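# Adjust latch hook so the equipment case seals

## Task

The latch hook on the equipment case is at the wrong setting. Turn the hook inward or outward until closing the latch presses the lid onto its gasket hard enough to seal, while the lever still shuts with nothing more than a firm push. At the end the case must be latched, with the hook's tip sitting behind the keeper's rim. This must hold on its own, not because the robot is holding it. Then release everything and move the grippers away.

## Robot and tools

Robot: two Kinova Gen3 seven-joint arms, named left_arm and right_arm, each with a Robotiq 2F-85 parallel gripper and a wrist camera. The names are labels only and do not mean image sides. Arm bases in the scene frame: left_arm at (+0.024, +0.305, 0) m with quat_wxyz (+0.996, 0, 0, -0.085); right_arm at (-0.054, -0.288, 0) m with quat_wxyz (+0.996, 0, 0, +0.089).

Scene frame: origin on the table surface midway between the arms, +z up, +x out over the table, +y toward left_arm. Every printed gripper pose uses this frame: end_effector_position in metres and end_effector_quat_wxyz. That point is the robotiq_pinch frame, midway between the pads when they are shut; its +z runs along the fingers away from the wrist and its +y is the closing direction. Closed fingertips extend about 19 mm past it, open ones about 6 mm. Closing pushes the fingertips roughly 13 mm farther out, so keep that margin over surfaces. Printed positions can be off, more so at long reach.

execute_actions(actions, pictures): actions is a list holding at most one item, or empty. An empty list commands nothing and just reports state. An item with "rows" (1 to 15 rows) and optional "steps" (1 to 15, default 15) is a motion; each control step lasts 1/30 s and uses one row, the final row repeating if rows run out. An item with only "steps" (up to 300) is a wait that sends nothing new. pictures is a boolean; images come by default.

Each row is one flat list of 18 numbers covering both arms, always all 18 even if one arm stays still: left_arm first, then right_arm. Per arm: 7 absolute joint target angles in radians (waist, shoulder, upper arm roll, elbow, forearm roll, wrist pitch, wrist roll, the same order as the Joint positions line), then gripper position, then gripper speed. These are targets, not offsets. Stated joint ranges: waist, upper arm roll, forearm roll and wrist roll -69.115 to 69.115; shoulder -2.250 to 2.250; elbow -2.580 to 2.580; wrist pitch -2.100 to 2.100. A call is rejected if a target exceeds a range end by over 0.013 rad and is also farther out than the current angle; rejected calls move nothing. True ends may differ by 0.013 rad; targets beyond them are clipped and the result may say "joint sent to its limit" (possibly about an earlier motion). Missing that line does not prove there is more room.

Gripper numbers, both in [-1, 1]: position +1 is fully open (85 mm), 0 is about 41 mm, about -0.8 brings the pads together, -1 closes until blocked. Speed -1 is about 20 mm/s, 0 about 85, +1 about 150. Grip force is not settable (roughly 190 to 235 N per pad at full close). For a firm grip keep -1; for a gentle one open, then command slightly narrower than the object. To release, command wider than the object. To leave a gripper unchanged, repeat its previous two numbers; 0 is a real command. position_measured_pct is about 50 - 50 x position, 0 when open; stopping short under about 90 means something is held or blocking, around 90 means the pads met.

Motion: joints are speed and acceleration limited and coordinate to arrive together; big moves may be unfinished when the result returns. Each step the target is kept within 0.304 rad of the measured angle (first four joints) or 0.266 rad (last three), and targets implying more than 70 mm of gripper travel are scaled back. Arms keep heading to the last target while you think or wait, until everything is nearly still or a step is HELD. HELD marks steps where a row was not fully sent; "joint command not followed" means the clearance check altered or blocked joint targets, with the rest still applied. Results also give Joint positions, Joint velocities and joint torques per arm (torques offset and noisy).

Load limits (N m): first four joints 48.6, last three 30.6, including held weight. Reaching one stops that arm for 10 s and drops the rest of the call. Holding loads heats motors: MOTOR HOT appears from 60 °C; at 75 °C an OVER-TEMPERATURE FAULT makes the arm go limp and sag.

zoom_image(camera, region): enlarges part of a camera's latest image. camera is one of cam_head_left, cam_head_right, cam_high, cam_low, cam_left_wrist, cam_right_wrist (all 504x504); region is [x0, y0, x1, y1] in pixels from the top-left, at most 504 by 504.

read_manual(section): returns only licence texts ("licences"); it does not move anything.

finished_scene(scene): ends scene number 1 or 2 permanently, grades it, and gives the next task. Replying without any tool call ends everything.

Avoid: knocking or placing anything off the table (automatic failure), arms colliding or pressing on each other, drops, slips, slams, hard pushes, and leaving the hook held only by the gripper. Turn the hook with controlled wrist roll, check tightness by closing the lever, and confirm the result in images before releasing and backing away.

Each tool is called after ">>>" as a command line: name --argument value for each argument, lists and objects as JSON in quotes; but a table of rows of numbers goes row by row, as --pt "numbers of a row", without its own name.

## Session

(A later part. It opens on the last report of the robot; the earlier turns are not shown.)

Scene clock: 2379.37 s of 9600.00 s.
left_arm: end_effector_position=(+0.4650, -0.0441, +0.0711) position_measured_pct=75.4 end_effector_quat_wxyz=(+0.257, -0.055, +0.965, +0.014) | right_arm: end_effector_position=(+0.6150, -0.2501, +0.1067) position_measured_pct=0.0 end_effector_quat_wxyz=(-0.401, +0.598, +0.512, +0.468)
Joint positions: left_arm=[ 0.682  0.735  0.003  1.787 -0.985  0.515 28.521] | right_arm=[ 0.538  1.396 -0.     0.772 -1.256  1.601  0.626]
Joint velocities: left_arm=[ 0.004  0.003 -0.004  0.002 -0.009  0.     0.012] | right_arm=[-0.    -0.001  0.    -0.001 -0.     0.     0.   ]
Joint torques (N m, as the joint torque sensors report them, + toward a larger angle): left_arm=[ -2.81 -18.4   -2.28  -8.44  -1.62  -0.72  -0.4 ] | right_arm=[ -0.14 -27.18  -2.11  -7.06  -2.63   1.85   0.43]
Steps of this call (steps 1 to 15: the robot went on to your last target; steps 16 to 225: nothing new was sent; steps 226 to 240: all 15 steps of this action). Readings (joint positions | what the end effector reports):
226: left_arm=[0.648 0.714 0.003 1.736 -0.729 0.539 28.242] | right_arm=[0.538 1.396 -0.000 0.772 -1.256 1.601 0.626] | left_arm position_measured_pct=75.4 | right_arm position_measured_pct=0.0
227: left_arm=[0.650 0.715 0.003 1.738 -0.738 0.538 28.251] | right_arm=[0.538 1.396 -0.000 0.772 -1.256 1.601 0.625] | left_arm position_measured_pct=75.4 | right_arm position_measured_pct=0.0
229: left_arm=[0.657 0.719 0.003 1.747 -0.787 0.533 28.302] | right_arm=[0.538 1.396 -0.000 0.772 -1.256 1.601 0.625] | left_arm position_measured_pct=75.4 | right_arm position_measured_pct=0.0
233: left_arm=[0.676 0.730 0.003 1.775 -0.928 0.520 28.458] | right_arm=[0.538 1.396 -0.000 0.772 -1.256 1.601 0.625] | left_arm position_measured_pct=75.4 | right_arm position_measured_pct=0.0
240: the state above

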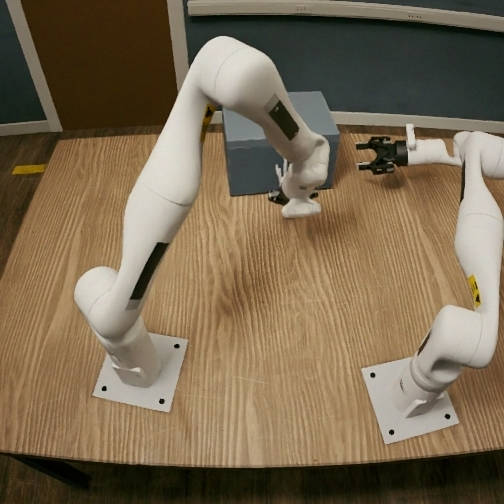

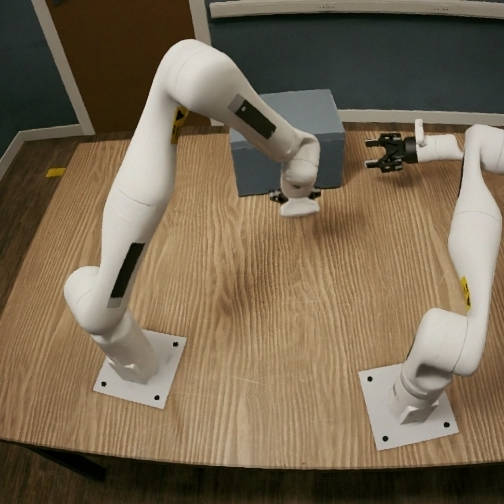

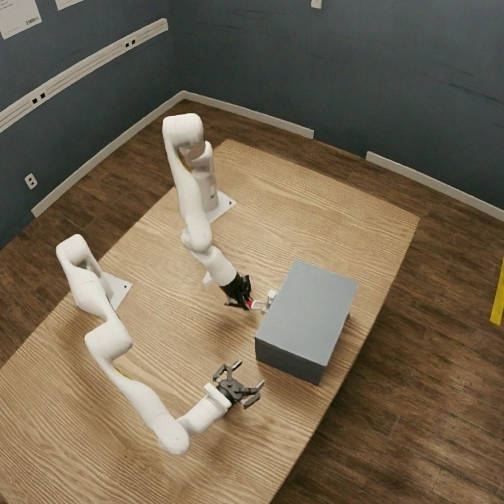

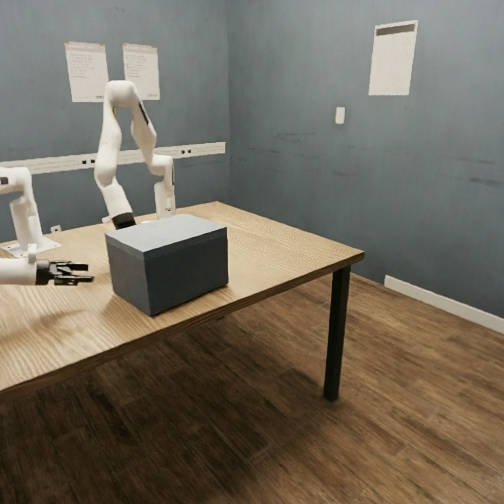

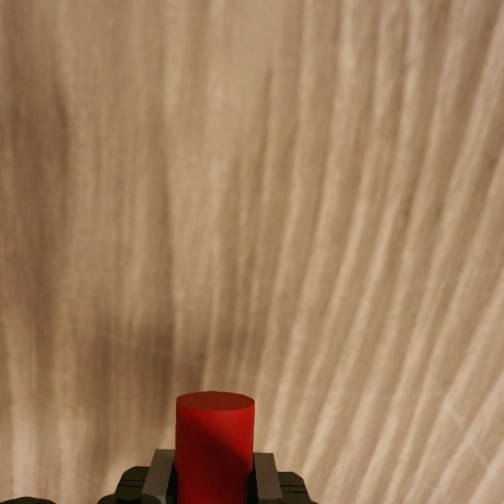

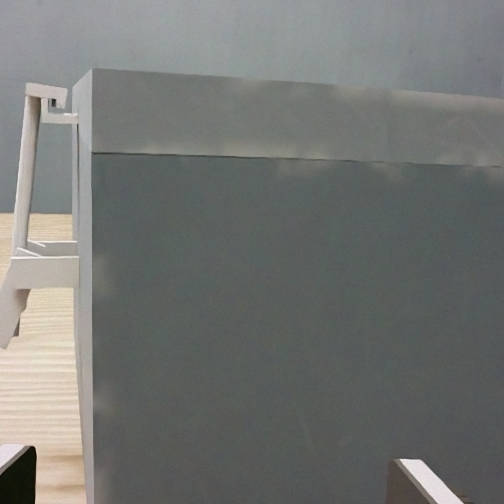

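>>> execute_actions --actions '[{"rows":[[0.7149,0.7673,0,1.8265,-1.2417,0.5340,28.802,-0.62,-0.5,0.5384,1.3958,0,0.7716,-1.2561,1.6008,0.6255,1,0]],"steps":15}]'

>>> zoom_image --camera "cam_right_wrist" --region '[70, 125, 130, 175]'

Scene clock: 2386.33 s of 9600.00 s.
left_arm: end_effector_position=(+0.4685, -0.0434, +0.0642) position_measured_pct=75.4 end_effector_quat_wxyz=(+0.298, -0.054, +0.953, +0.017) | right_arm: end_effector_position=(+0.6150, -0.2501, +0.1067) position_measured_pct=0.0 end_effector_quat_wxyz=(-0.401, +0.598, +0.512, +0.468)
Joint positions: left_arm=[ 0.717  0.765  0.003  1.828 -1.239  0.534 28.802] | right_arm=[ 0.538  1.396 -0.     0.772 -1.256  1.601  0.626]
Joint velocities: left_arm=[ 0.005  0.003 -0.004  0.    -0.011  0.003  0.01 ] | right_arm=[-0.    -0.001 -0.     0.    -0.    -0.001  0.   ]
Joint torques (N m, as the joint torque sensors report them, + toward a larger angle): left_arm=[ -2.37 -17.92  -2.29  -6.83  -0.96   0.69  -0.44] | right_arm=[  0.02 -27.32  -2.33  -7.52  -2.29   1.57   0.42]
Steps of this call (steps 1 to 15: the robot went on to your last target; steps 16 to 194: nothing new was sent; steps 195 to 209: all 15 steps of this action). Readings (joint positions | what the end effector reports):
195: left_arm=[0.683 0.735 0.002 1.787 -0.987 0.515 28.523] | right_arm=[0.538 1.396 -0.000 0.772 -1.256 1.601 0.626] | left_arm position_measured_pct=75.4 | right_arm position_measured_pct=0.0
196: left_arm=[0.685 0.736 0.002 1.788 -0.996 0.516 28.532] | right_arm=[0.538 1.396 -0.000 0.772 -1.256 1.601 0.626] | left_arm position_measured_pct=75.4 | right_arm position_measured_pct=0.0
198: left_arm=[0.692 0.742 0.002 1.796 -1.044 0.519 28.583] | right_arm=[0.538 1.396 -0.000 0.772 -1.256 1.601 0.625] | left_arm position_measured_pct=75.4 | right_arm position_measured_pct=0.0
202: left_arm=[0.710 0.758 0.003 1.818 -1.183 0.529 28.739] | right_arm=[0.538 1.396 -0.000 0.772 -1.256 1.601 0.626] | left_arm position_measured_pct=75.4 | right_arm position_measured_pct=0.0
209: the state above

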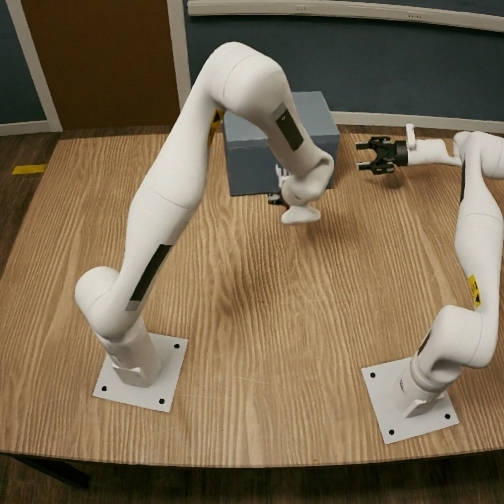

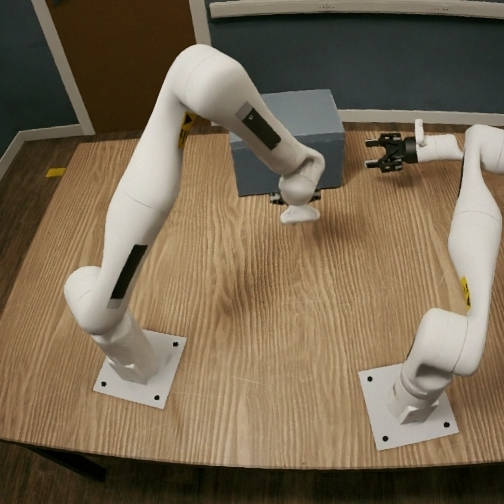

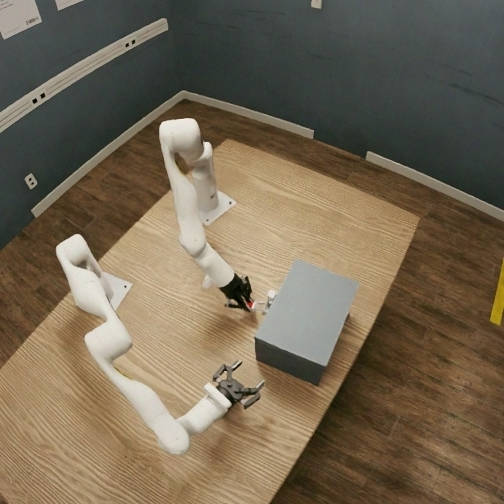

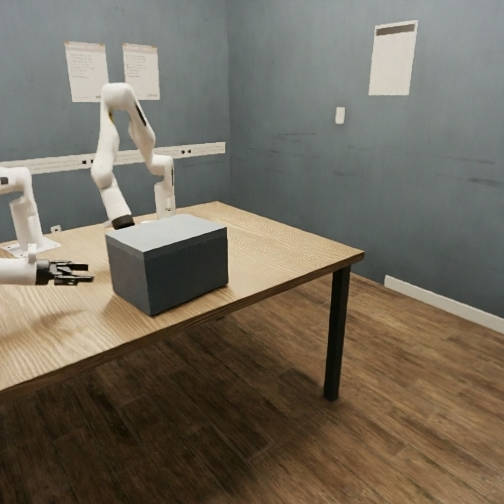

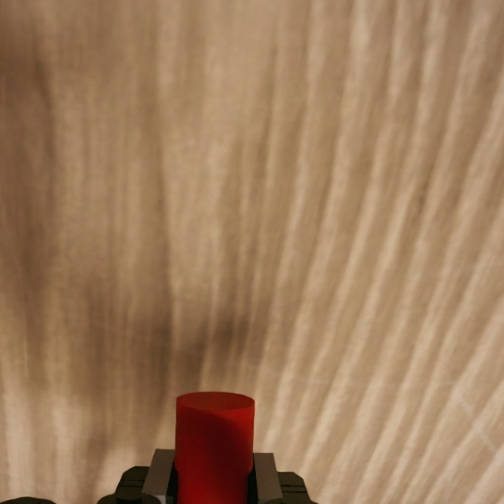

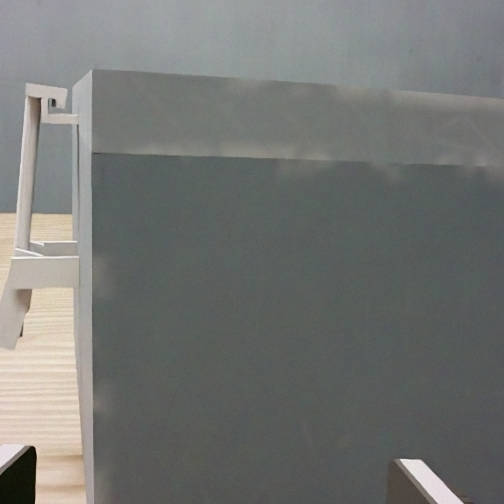

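Region (70, 125, 130, 175) of cam_right_wrist's 504x504 image, scaled by 8.400.

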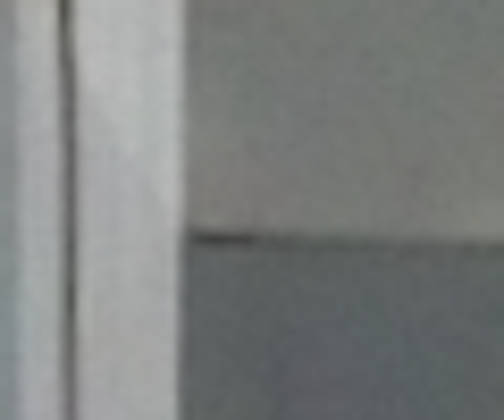

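>>> execute_actions --actions '[{"rows":[[0.7475,0.8057,0,1.8603,-1.4696,0.5864,29.060,-0.62,-0.5,0.5384,1.3958,0,0.7716,-1.2561,1.6008,0.6255,1,0]],"steps":15}]' --pictures false

>>> execute_actions --actions '[{"rows":[[0.7772,0.8529,0,1.8846,-1.6339,0.6647,29.258,-0.62,-0.5,0.5384,1.3958,0,0.7716,-1.2561,1.6008,0.6255,1,0]],"steps":15}]'

>>> zoom_image --camera "cam_right_wrist" --region '[0, 200, 150, 380]'

Scene clock: 2395.43 s of 9600.00 s.
left_arm: end_effector_position=(+0.4732, -0.0427, +0.0571) position_measured_pct=75.4 end_effector_quat_wxyz=(+0.340, -0.053, +0.939, +0.018) | right_arm: end_effector_position=(+0.6150, -0.2501, +0.1067) position_measured_pct=0.0 end_effector_quat_wxyz=(-0.401, +0.598, +0.512, +0.468)
Joint positions: left_arm=[ 0.749  0.805  0.002  1.863 -1.467  0.586 29.06 ] | right_arm=[ 0.538  1.396 -0.     0.772 -1.256  1.601  0.625]
Joint velocities: left_arm=[ 0.005  0.005 -0.001 -0.    -0.009  0.004  0.009] | right_arm=[ 0.001  0.    -0.    -0.    -0.    -0.    -0.   ]
Joint torques (N m, as the joint torque sensors report them, + toward a larger angle): left_arm=[ -1.72 -19.94  -2.23  -6.8   -1.64   1.45  -0.61] | right_arm=[  0.17 -26.99  -2.23  -7.23  -2.54   1.52   0.27]
Steps of this call (steps 1 to 15: the robot went on to your last target; steps 16 to 258: nothing new was sent; steps 259 to 273: all 15 steps of this action). Readings (joint positions | what the end effector reports):
259: left_arm=[0.718 0.766 0.002 1.828 -1.241 0.534 28.804] | right_arm=[0.538 1.396 -0.000 0.772 -1.256 1.601 0.626] | left_arm position_measured_pct=75.4 | right_arm position_measured_pct=0.0
260: left_arm=[0.719 0.767 0.002 1.829 -1.250 0.536 28.813] | right_arm=[0.538 1.396 -0.000 0.772 -1.256 1.601 0.625] | left_arm position_measured_pct=75.4 | right_arm position_measured_pct=0.0
262: left_arm=[0.727 0.775 0.002 1.835 -1.295 0.547 28.864] | right_arm=[0.538 1.396 -0.000 0.772 -1.256 1.601 0.625] | left_arm position_measured_pct=75.4 | right_arm position_measured_pct=0.0
266: left_arm=[0.744 0.797 0.003 1.856 -1.425 0.576 29.013] | right_arm=[0.538 1.396 -0.000 0.772 -1.256 1.601 0.625] | left_arm position_measured_pct=75.4 | right_arm position_measured_pct=0.0
273: the state above

Scene clock: 2395.93 s of 9600.00 s.
left_arm: end_effector_position=(+0.4783, -0.0419, +0.0508) position_measured_pct=75.4 end_effector_quat_wxyz=(+0.380, -0.053, +0.923, +0.021) | right_arm: end_effector_position=(+0.6150, -0.2501, +0.1067) position_measured_pct=0.0 end_effector_quat_wxyz=(-0.401, +0.598, +0.512, +0.468)
Joint positions: left_arm=[ 0.778  0.853  0.002  1.886 -1.632  0.664 29.258] | right_arm=[ 0.538  1.396 -0.     0.772 -1.256  1.601  0.626]
Joint velocities: left_arm=[ 0.002  0.008 -0.002 -0.001 -0.006  0.005  0.007] | right_arm=[-0.    -0.     0.     0.    -0.     0.001 -0.   ]
Joint torques (N m, as the joint torque sensors report them, + toward a larger angle): left_arm=[ -1.5  -20.4   -2.33  -5.16  -0.74   1.65  -0.07] | right_arm=[ -0.13 -27.16  -2.51  -7.26  -2.58   1.56   0.33]
Steps of this call (steps 1 to 15: all 15 steps of this action). Readings (joint positions | what the end effector reports):
1: left_arm=[0.750 0.806 0.002 1.863 -1.468 0.586 29.062] | right_arm=[0.538 1.396 -0.000 0.772 -1.256 1.601 0.625] | left_arm position_measured_pct=75.4 | right_arm position_measured_pct=0.0
2: left_arm=[0.752 0.809 0.002 1.864 -1.477 0.591 29.071] | right_arm=[0.538 1.396 -0.000 0.772 -1.256 1.601 0.625] | left_arm position_measured_pct=75.4 | right_arm position_measured_pct=0.0
4: left_arm=[0.761 0.822 0.001 1.868 -1.520 0.611 29.122] | right_arm=[0.538 1.396 -0.000 0.772 -1.256 1.601 0.625] | left_arm position_measured_pct=75.4 | right_arm position_measured_pct=0.0
8: left_arm=[0.775 0.847 0.002 1.883 -1.615 0.655 29.238] | right_arm=[0.538 1.396 -0.000 0.772 -1.256 1.601 0.626] | left_arm position_measured_pct=75.4 | right_arm position_measured_pct=0.0
15: the state above

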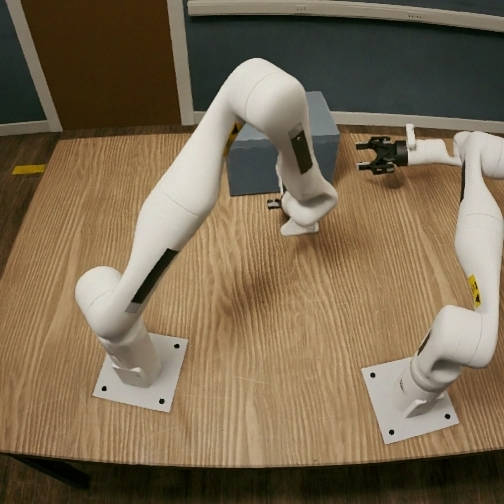

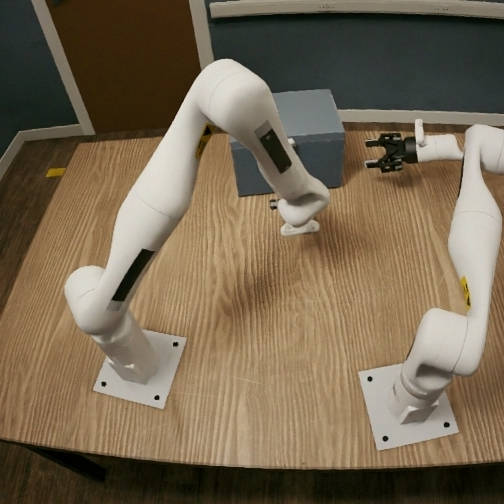

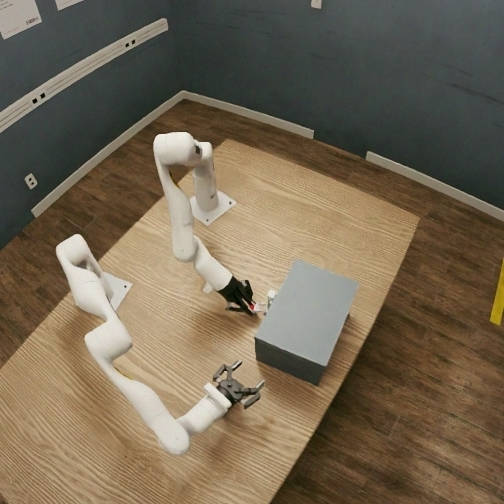

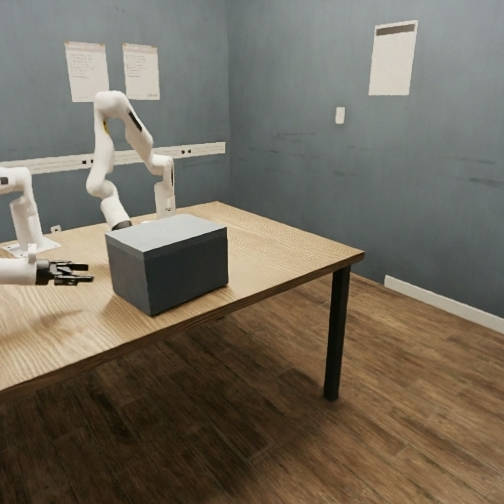

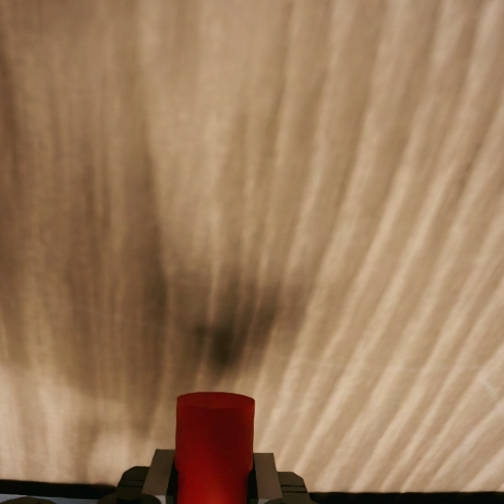

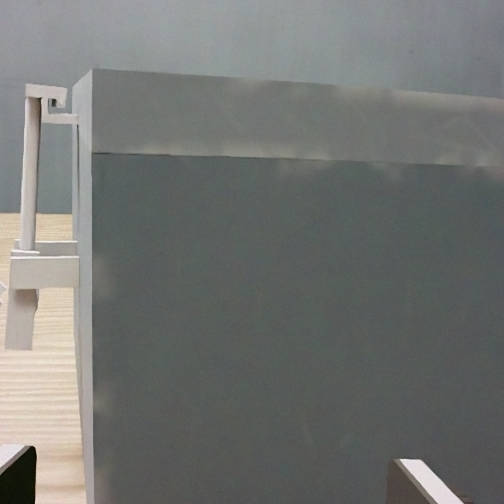

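Region (0, 200, 150, 380) of cam_right_wrist's 504x504 image, scaled by 2.800.

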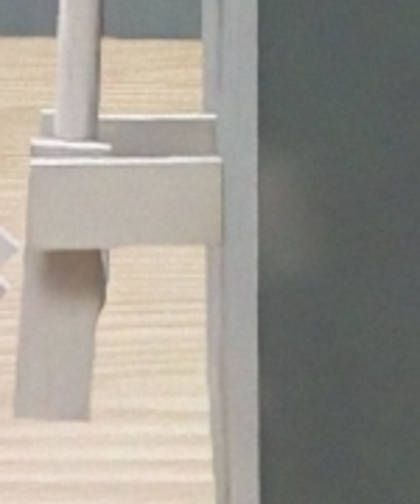

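>>> execute_actions --actions '[{"rows":[[0.8037,0.9070,0,1.8996,-1.7556,0.7601,29.413,-0.62,-0.5,0.5384,1.3958,0,0.7716,-1.2561,1.6008,0.6255,1,0]],"steps":15}]'

>>> zoom_image --camera "cam_right_wrist" --region '[0, 200, 150, 380]'

Scene clock: 2407.73 s of 9600.00 s.
left_arm: end_effector_position=(+0.4841, -0.0411, +0.0451) position_measured_pct=75.4 end_effector_quat_wxyz=(+0.420, -0.052, +0.906, +0.023) | right_arm: end_effector_position=(+0.6150, -0.2501, +0.1067) position_measured_pct=0.0 end_effector_quat_wxyz=(-0.401, +0.598, +0.512, +0.468)
Joint positions: left_arm=[ 0.804  0.909  0.001  1.9   -1.754  0.759 29.413] | right_arm=[ 0.538  1.396 -0.     0.772 -1.256  1.601  0.626]
Joint velocities: left_arm=[ 0.003  0.002 -0.001 -0.001 -0.005  0.006  0.004] | right_arm=[ 0.001  0.001  0.    -0.    -0.001 -0.    -0.   ]
Joint torques (N m, as the joint torque sensors report them, + toward a larger angle): left_arm=[ -1.12 -22.13  -1.41  -5.13  -0.85   2.04   0.08] | right_arm=[ -0.54 -26.94  -2.45  -7.27  -2.56   1.82   0.27]
Steps of this call (steps 1 to 15: the robot went on to your last target; steps 16 to 339: nothing new was sent; steps 340 to 354: all 15 steps of this action). Readings (joint positions | what the end effector reports):
340: left_arm=[0.779 0.855 0.001 1.886 -1.634 0.665 29.260] | right_arm=[0.538 1.396 -0.000 0.772 -1.256 1.601 0.625] | left_arm position_measured_pct=75.4 | right_arm position_measured_pct=0.0
341: left_arm=[0.781 0.859 0.001 1.886 -1.642 0.672 29.269] | right_arm=[0.538 1.396 -0.000 0.772 -1.256 1.601 0.626] | left_arm position_measured_pct=75.4 | right_arm position_measured_pct=0.0
343: left_arm=[0.791 0.877 0.000 1.890 -1.681 0.703 29.319] | right_arm=[0.538 1.396 -0.000 0.772 -1.256 1.601 0.625] | left_arm position_measured_pct=75.4 | right_arm position_measured_pct=0.0
347: left_arm=[0.802 0.903 0.002 1.900 -1.745 0.751 29.403] | right_arm=[0.538 1.396 -0.000 0.772 -1.256 1.601 0.626] | left_arm position_measured_pct=75.4 | right_arm position_measured_pct=0.0
354: the state above

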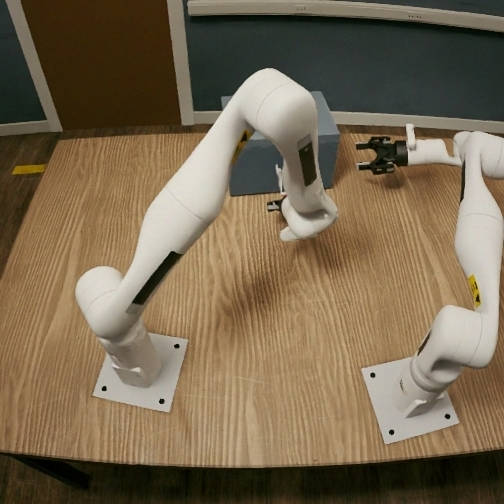

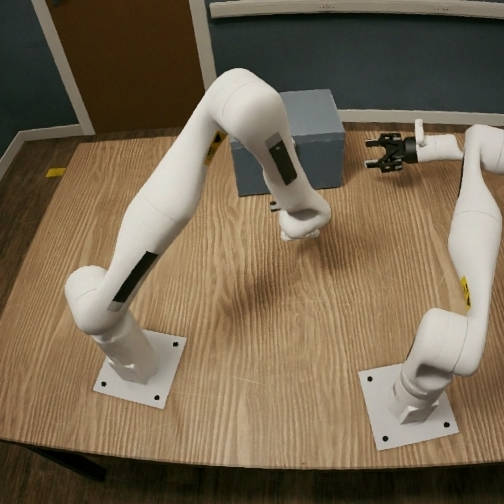

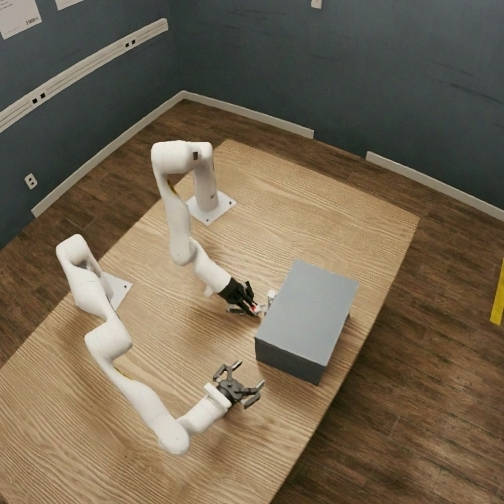

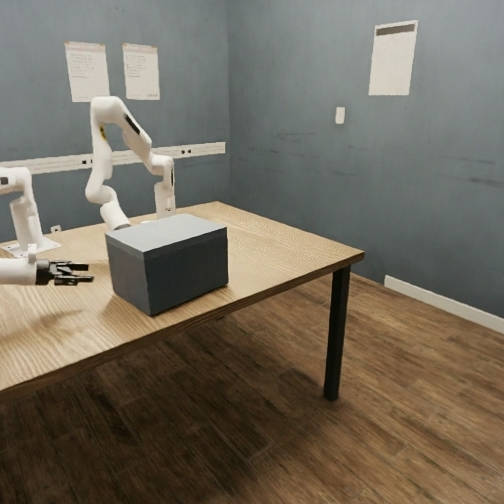

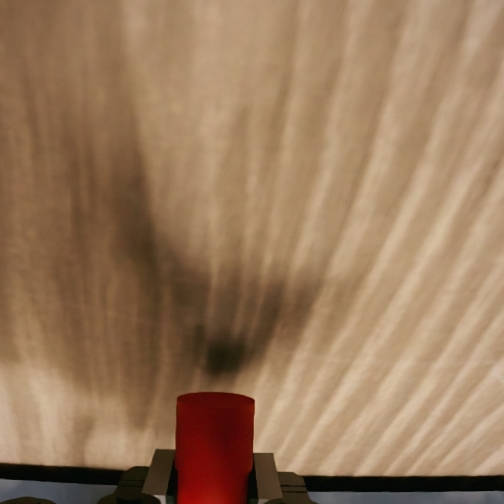

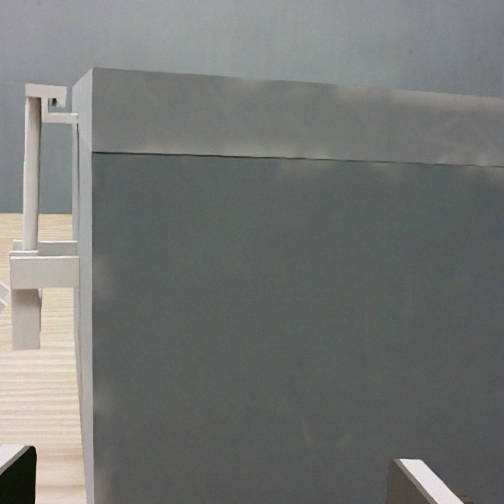

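Region (0, 200, 150, 380) of cam_right_wrist's 504x504 image, scaled by 2.800.

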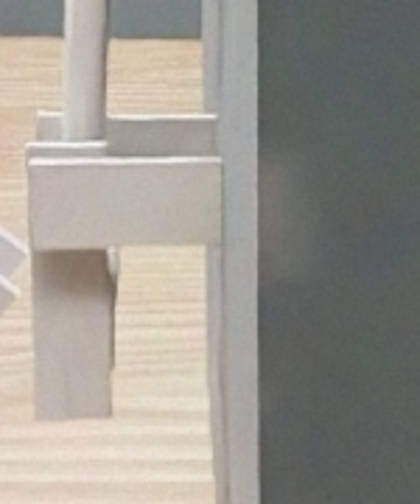

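>>> execute_actions --actions '[{"rows":[[0.8150,0.9369,0,1.9021,-1.7963,0.8112,29.470,-0.62,-0.5,0.5384,1.3958,0,0.7716,-1.2561,1.6008,0.6255,1,0]],"steps":15}]'

>>> zoom_image --camera "cam_right_wrist" --region '[0, 200, 150, 380]'

>>> zoom_image --camera "cam_right_wrist" --region '[70, 125, 130, 175]'

Scene clock: 2416.53 s of 9600.00 s.
left_arm: end_effector_position=(+0.4843, -0.0410, +0.0447) position_measured_pct=75.4 end_effector_quat_wxyz=(+0.440, -0.051, +0.896, +0.025) | right_arm: end_effector_position=(+0.6150, -0.2501, +0.1067) position_measured_pct=0.0 end_effector_quat_wxyz=(-0.401, +0.598, +0.512, +0.468)
Joint positions: left_arm=[ 0.82   0.932  0.004  1.908 -1.792  0.812 29.471] | right_arm=[ 0.538  1.396 -0.     0.772 -1.256  1.601  0.625]
Joint velocities: left_arm=[ 0.001  0.002 -0.001  0.    -0.001  0.002  0.001] | right_arm=[ 0.001 -0.001 -0.001 -0.     0.    -0.001  0.   ]
Joint torques (N m, as the joint torque sensors report them, + toward a larger angle): left_arm=[ -3.88 -16.82  -3.91  -8.11  -2.76   1.67  -0.49] | right_arm=[ -0.5  -26.8   -2.44  -7.17  -2.61   1.55   0.17]
Steps of this call (steps 1 to 15: the robot went on to your last target; steps 16 to 249: nothing new was sent; steps 250 to 264: all 15 steps of this action). Readings (joint positions | what the end effector reports):
250: left_arm=[0.805 0.911 0.001 1.900 -1.756 0.761 29.415] | right_arm=[0.538 1.396 -0.000 0.772 -1.256 1.601 0.625] | left_arm position_measured_pct=75.4 | right_arm position_measured_pct=0.0
251: left_arm=[0.808 0.916 0.001 1.901 -1.762 0.771 29.424] | right_arm=[0.538 1.396 -0.000 0.772 -1.256 1.601 0.626] | left_arm position_measured_pct=75.4 | right_arm position_measured_pct=0.0
253: left_arm=[0.815 0.925 0.003 1.905 -1.778 0.795 29.450] | right_arm=[0.538 1.396 -0.000 0.772 -1.256 1.601 0.625] | left_arm position_measured_pct=75.4 | right_arm position_measured_pct=0.0
257: left_arm=[0.818 0.931 0.004 1.908 -1.790 0.809 29.468] | right_arm=[0.538 1.396 -0.000 0.772 -1.256 1.601 0.626] | left_arm position_measured_pct=75.4 | right_arm position_measured_pct=0.0
264: the state above

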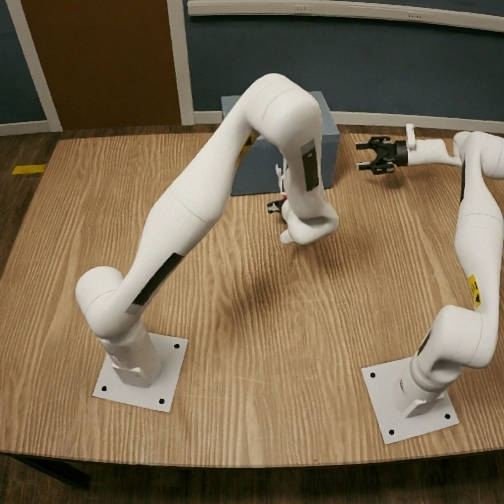

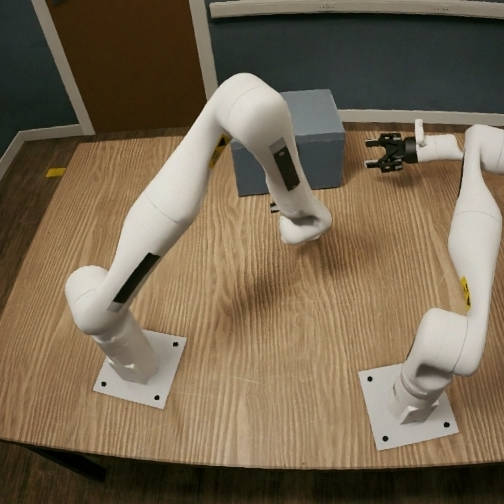

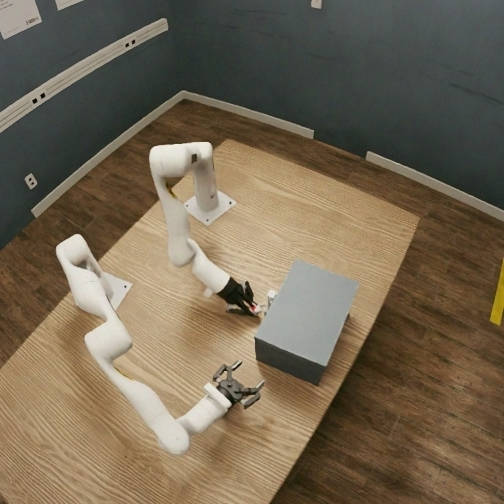

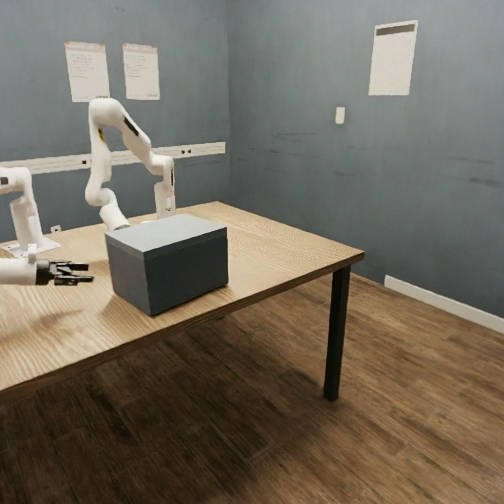

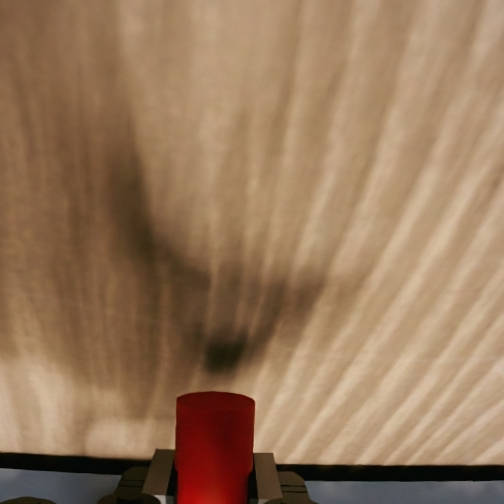

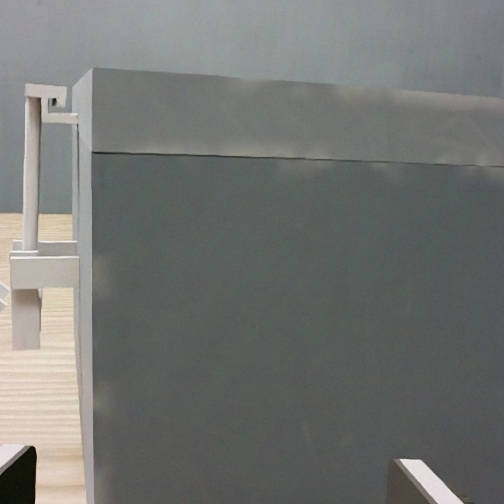

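Region (0, 200, 150, 380) of cam_right_wrist's 504x504 image, scaled by 2.800.

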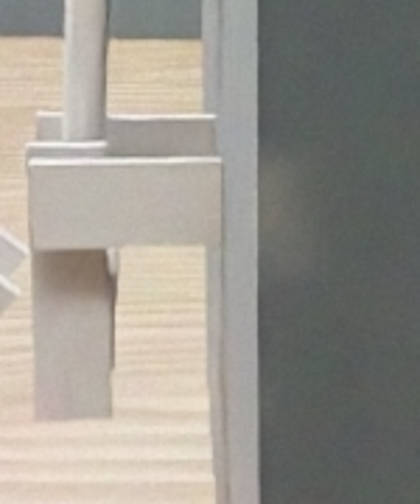

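Region (70, 125, 130, 175) of cam_right_wrist's 504x504 image, scaled by 8.400.

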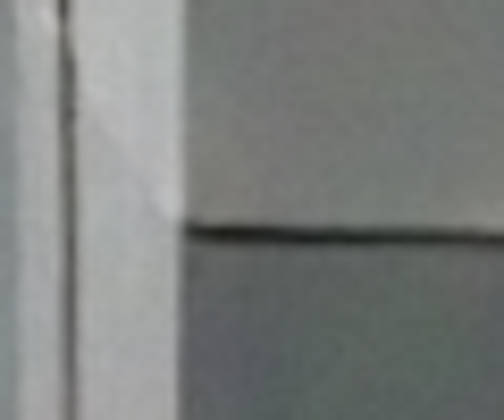

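>>> execute_actions --actions '[{"rows":[[0.8060,0.9130,0,1.8996,-1.7600,0.7700,29.42,-0.62,-0.5,0.5384,1.3958,0,0.7716,-1.2561,1.6008,0.6255,1,0]],"steps":8}]' --pictures false

>>> execute_actions --actions '[{"rows":[[0.8060,0.9130,0,1.8996,-1.7600,0.7700,29.42,-0.1,0,0.5384,1.3958,0,0.7716,-1.2561,1.6008,0.6255,1,0]],"steps":10}]' --pictures false

>>> execute_actions --actions '[{"rows":[[0.9733,0.7352,0,1.9927,-1.5128,0.8181,29.294,-0.1,0,0.5384,1.3958,0,0.7716,-1.2561,1.6008,0.6255,1,0]],"steps":15}]'

>>> zoom_image --camera "cam_right_wrist" --region '[0, 60, 160, 380]'

>>> zoom_image --camera "cam_right_wrist" --region '[0, 50, 100, 150]'

Scene clock: 2448.17 s of 9600.00 s.
left_arm: end_effector_position=(+0.4841, -0.0410, +0.0450) position_measured_pct=75.4 end_effector_quat_wxyz=(+0.425, -0.051, +0.903, +0.025) | right_arm: end_effector_position=(+0.6150, -0.2501, +0.1067) position_measured_pct=0.0 end_effector_quat_wxyz=(-0.401, +0.598, +0.512, +0.468)
Joint positions: left_arm=[ 0.809  0.915  0.002  1.901 -1.761  0.772 29.423] | right_arm=[ 0.538  1.396 -0.     0.772 -1.256  1.601  0.626]
Joint velocities: left_arm=[-0.01  -0.015 -0.    -0.005  0.023 -0.03  -0.035] | right_arm=[ 0. -0.  0. -0.  0. -0.  0.]
Joint torques (N m, as the joint torque sensors report them, + toward a larger angle): left_arm=[ -1.32 -20.34  -2.74  -4.38  -0.79   1.92  -0.4 ] | right_arm=[ -0.21 -27.18  -2.25  -7.4   -2.5    1.49   0.2 ]
Steps of this call (steps 1 to 15: the robot went on to your last target; steps 16 to 941: nothing new was sent; steps 942 to 949: all 8 steps of this action). Readings (joint positions | what the end effector reports):
942: left_arm=[0.819 0.931 0.004 1.908 -1.791 0.811 29.470] | right_arm=[0.538 1.396 -0.000 0.772 -1.256 1.601 0.625] | left_arm position_measured_pct=75.4 | right_arm position_measured_pct=0.0
943: left_arm=[0.816 0.927 0.004 1.907 -1.785 0.802 29.461] | right_arm=[0.538 1.396 -0.000 0.772 -1.256 1.601 0.625] | left_arm position_measured_pct=75.4 | right_arm position_measured_pct=0.0
945: left_arm=[0.812 0.919 0.002 1.904 -1.771 0.783 29.438] | right_arm=[0.538 1.396 -0.000 0.772 -1.256 1.601 0.625] | left_arm position_measured_pct=75.4 | right_arm position_measured_pct=0.0
949: the state above

Scene clock: 2448.50 s of 9600.00 s.
left_arm: end_effector_position=(+0.4859, -0.0403, +0.0460) position_measured_pct=56.0 end_effector_quat_wxyz=(+0.425, -0.052, +0.903, +0.025) | right_arm: end_effector_position=(+0.6150, -0.2501, +0.1067) position_measured_pct=0.0 end_effector_quat_wxyz=(-0.401, +0.598, +0.512, +0.468)
Joint positions: left_arm=[ 0.806  0.913 -0.     1.9   -1.76   0.77  29.42 ] | right_arm=[ 0.538  1.396 -0.     0.772 -1.256  1.601  0.625]
Joint velocities: left_arm=[-0.001 -0.001  0.002 -0.     0.     0.    -0.001] | right_arm=[ 0.001 -0.    -0.     0.     0.     0.001 -0.   ]
Joint torques (N m, as the joint torque sensors report them, + toward a larger angle): left_arm=[  0.   -20.48  -0.91  -3.58  -0.15   1.51   0.29] | right_arm=[ -0.27 -26.91  -2.41  -7.07  -2.64   1.57   0.28]
Steps of this call (steps 1 to 10: all 10 steps of this action). Readings (joint positions | what the end effector reports):
1: left_arm=[0.809 0.915 0.002 1.901 -1.760 0.771 29.423] | right_arm=[0.538 1.396 -0.000 0.772 -1.256 1.601 0.626] | left_arm position_measured_pct=75.4 | right_arm position_measured_pct=0.0
2: left_arm=[0.808 0.915 0.001 1.901 -1.760 0.770 29.422] | right_arm=[0.538 1.396 -0.000 0.772 -1.256 1.601 0.625] | left_arm position_measured_pct=75.4 | right_arm position_measured_pct=0.0
4: left_arm=[0.807 0.914 0.001 1.900 -1.760 0.770 29.421] | right_arm=[0.538 1.396 -0.000 0.772 -1.256 1.601 0.626] | left_arm position_measured_pct=71.0 | right_arm position_measured_pct=0.0
8: left_arm=[0.806 0.913 -0.000 1.900 -1.760 0.770 29.420] | right_arm=[0.538 1.396 -0.000 0.772 -1.256 1.601 0.626] | left_arm position_measured_pct=59.5 | right_arm position_measured_pct=0.0
10: the state above

Scene clock: 2449.00 s of 9600.00 s.
left_arm: end_effector_position=(+0.4098, -0.0473, +0.1066) position_measured_pct=54.8 end_effector_quat_wxyz=(+0.421, -0.053, +0.905, +0.026) | right_arm: end_effector_position=(+0.6150, -0.2501, +0.1067) position_measured_pct=0.0 end_effector_quat_wxyz=(-0.401, +0.598, +0.512, +0.468)
Joint positions: left_arm=[ 0.969  0.74   0.     1.992 -1.514  0.818 29.295] | right_arm=[ 0.538  1.396 -0.     0.772 -1.256  1.601  0.625]
Joint velocities: left_arm=[ 0.04  -0.042 -0.008  0.013  0.018  0.005 -0.011] | right_arm=[-0.001 -0.    -0.    -0.    -0.     0.    -0.   ]
Joint torques (N m, as the joint torque sensors report them, + toward a larger angle): left_arm=[  0.35 -17.51  -0.46  -4.51  -0.55   1.61   0.04] | right_arm=[ -0.12 -26.94  -2.31  -7.04  -2.34   1.63   0.25]
Steps of this call (steps 1 to 15: all 15 steps of this action). Readings (joint positions | what the end effector reports):
1: left_arm=[0.808 0.912 -0.000 1.900 -1.759 0.771 29.420] | right_arm=[0.538 1.396 -0.000 0.772 -1.256 1.601 0.625] | left_arm position_measured_pct=55.6 | right_arm position_measured_pct=0.0
2: left_arm=[0.814 0.905 -0.001 1.904 -1.752 0.773 29.416] | right_arm=[0.538 1.396 -0.000 0.772 -1.256 1.601 0.625] | left_arm position_measured_pct=55.2 | right_arm position_measured_pct=0.0
4: left_arm=[0.842 0.875 -0.002 1.919 -1.716 0.782 29.397] | right_arm=[0.538 1.396 -0.000 0.772 -1.256 1.601 0.625] | left_arm position_measured_pct=55.2 | right_arm position_measured_pct=0.0
8: left_arm=[0.924 0.788 0.001 1.963 -1.590 0.804 29.333] | right_arm=[0.538 1.396 -0.000 0.772 -1.256 1.601 0.625] | left_arm position_measured_pct=54.8 | right_arm position_measured_pct=0.0
15: the state above

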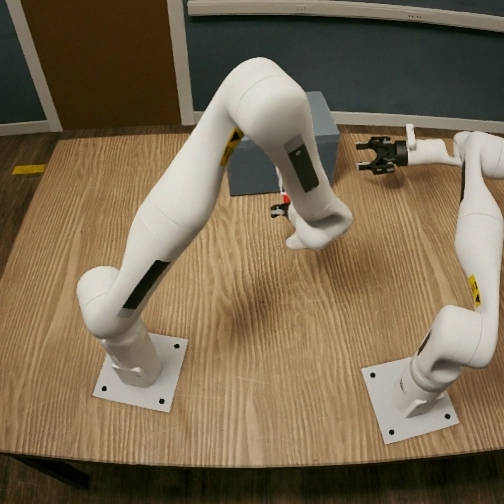

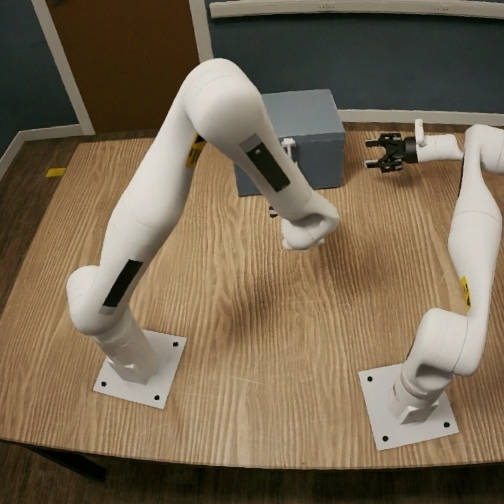

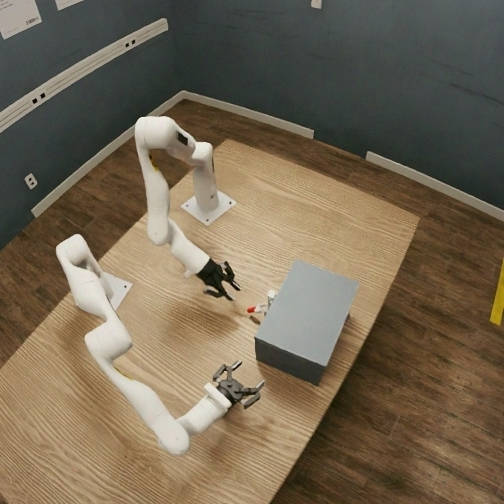

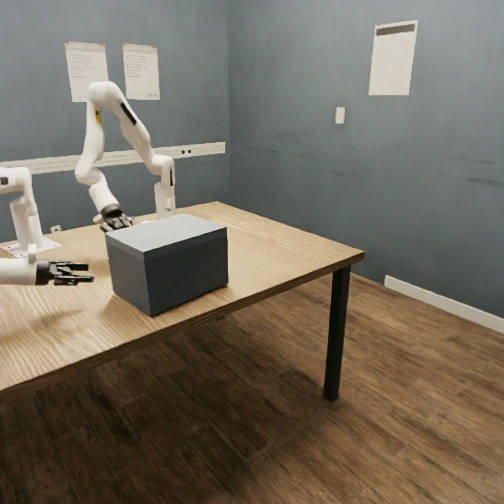

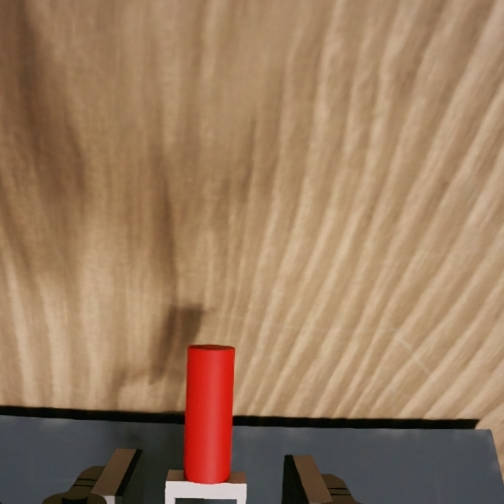

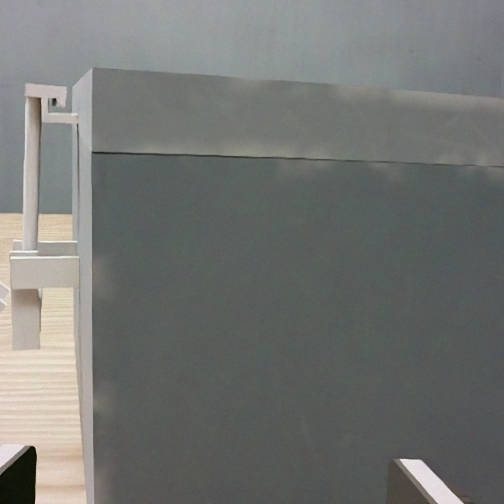

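Region (0, 60, 160, 380) of cam_right_wrist's 504x504 image, scaled by 1.575.

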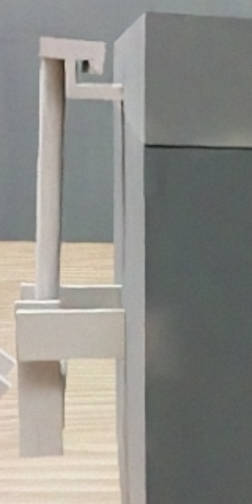

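Region (0, 50, 100, 150) of cam_right_wrist's 504x504 image, scaled by 5.040.

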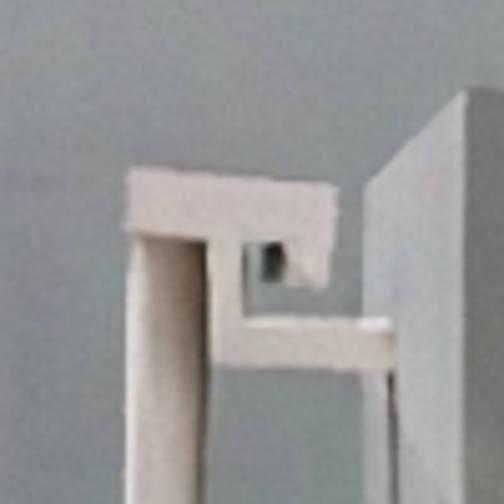

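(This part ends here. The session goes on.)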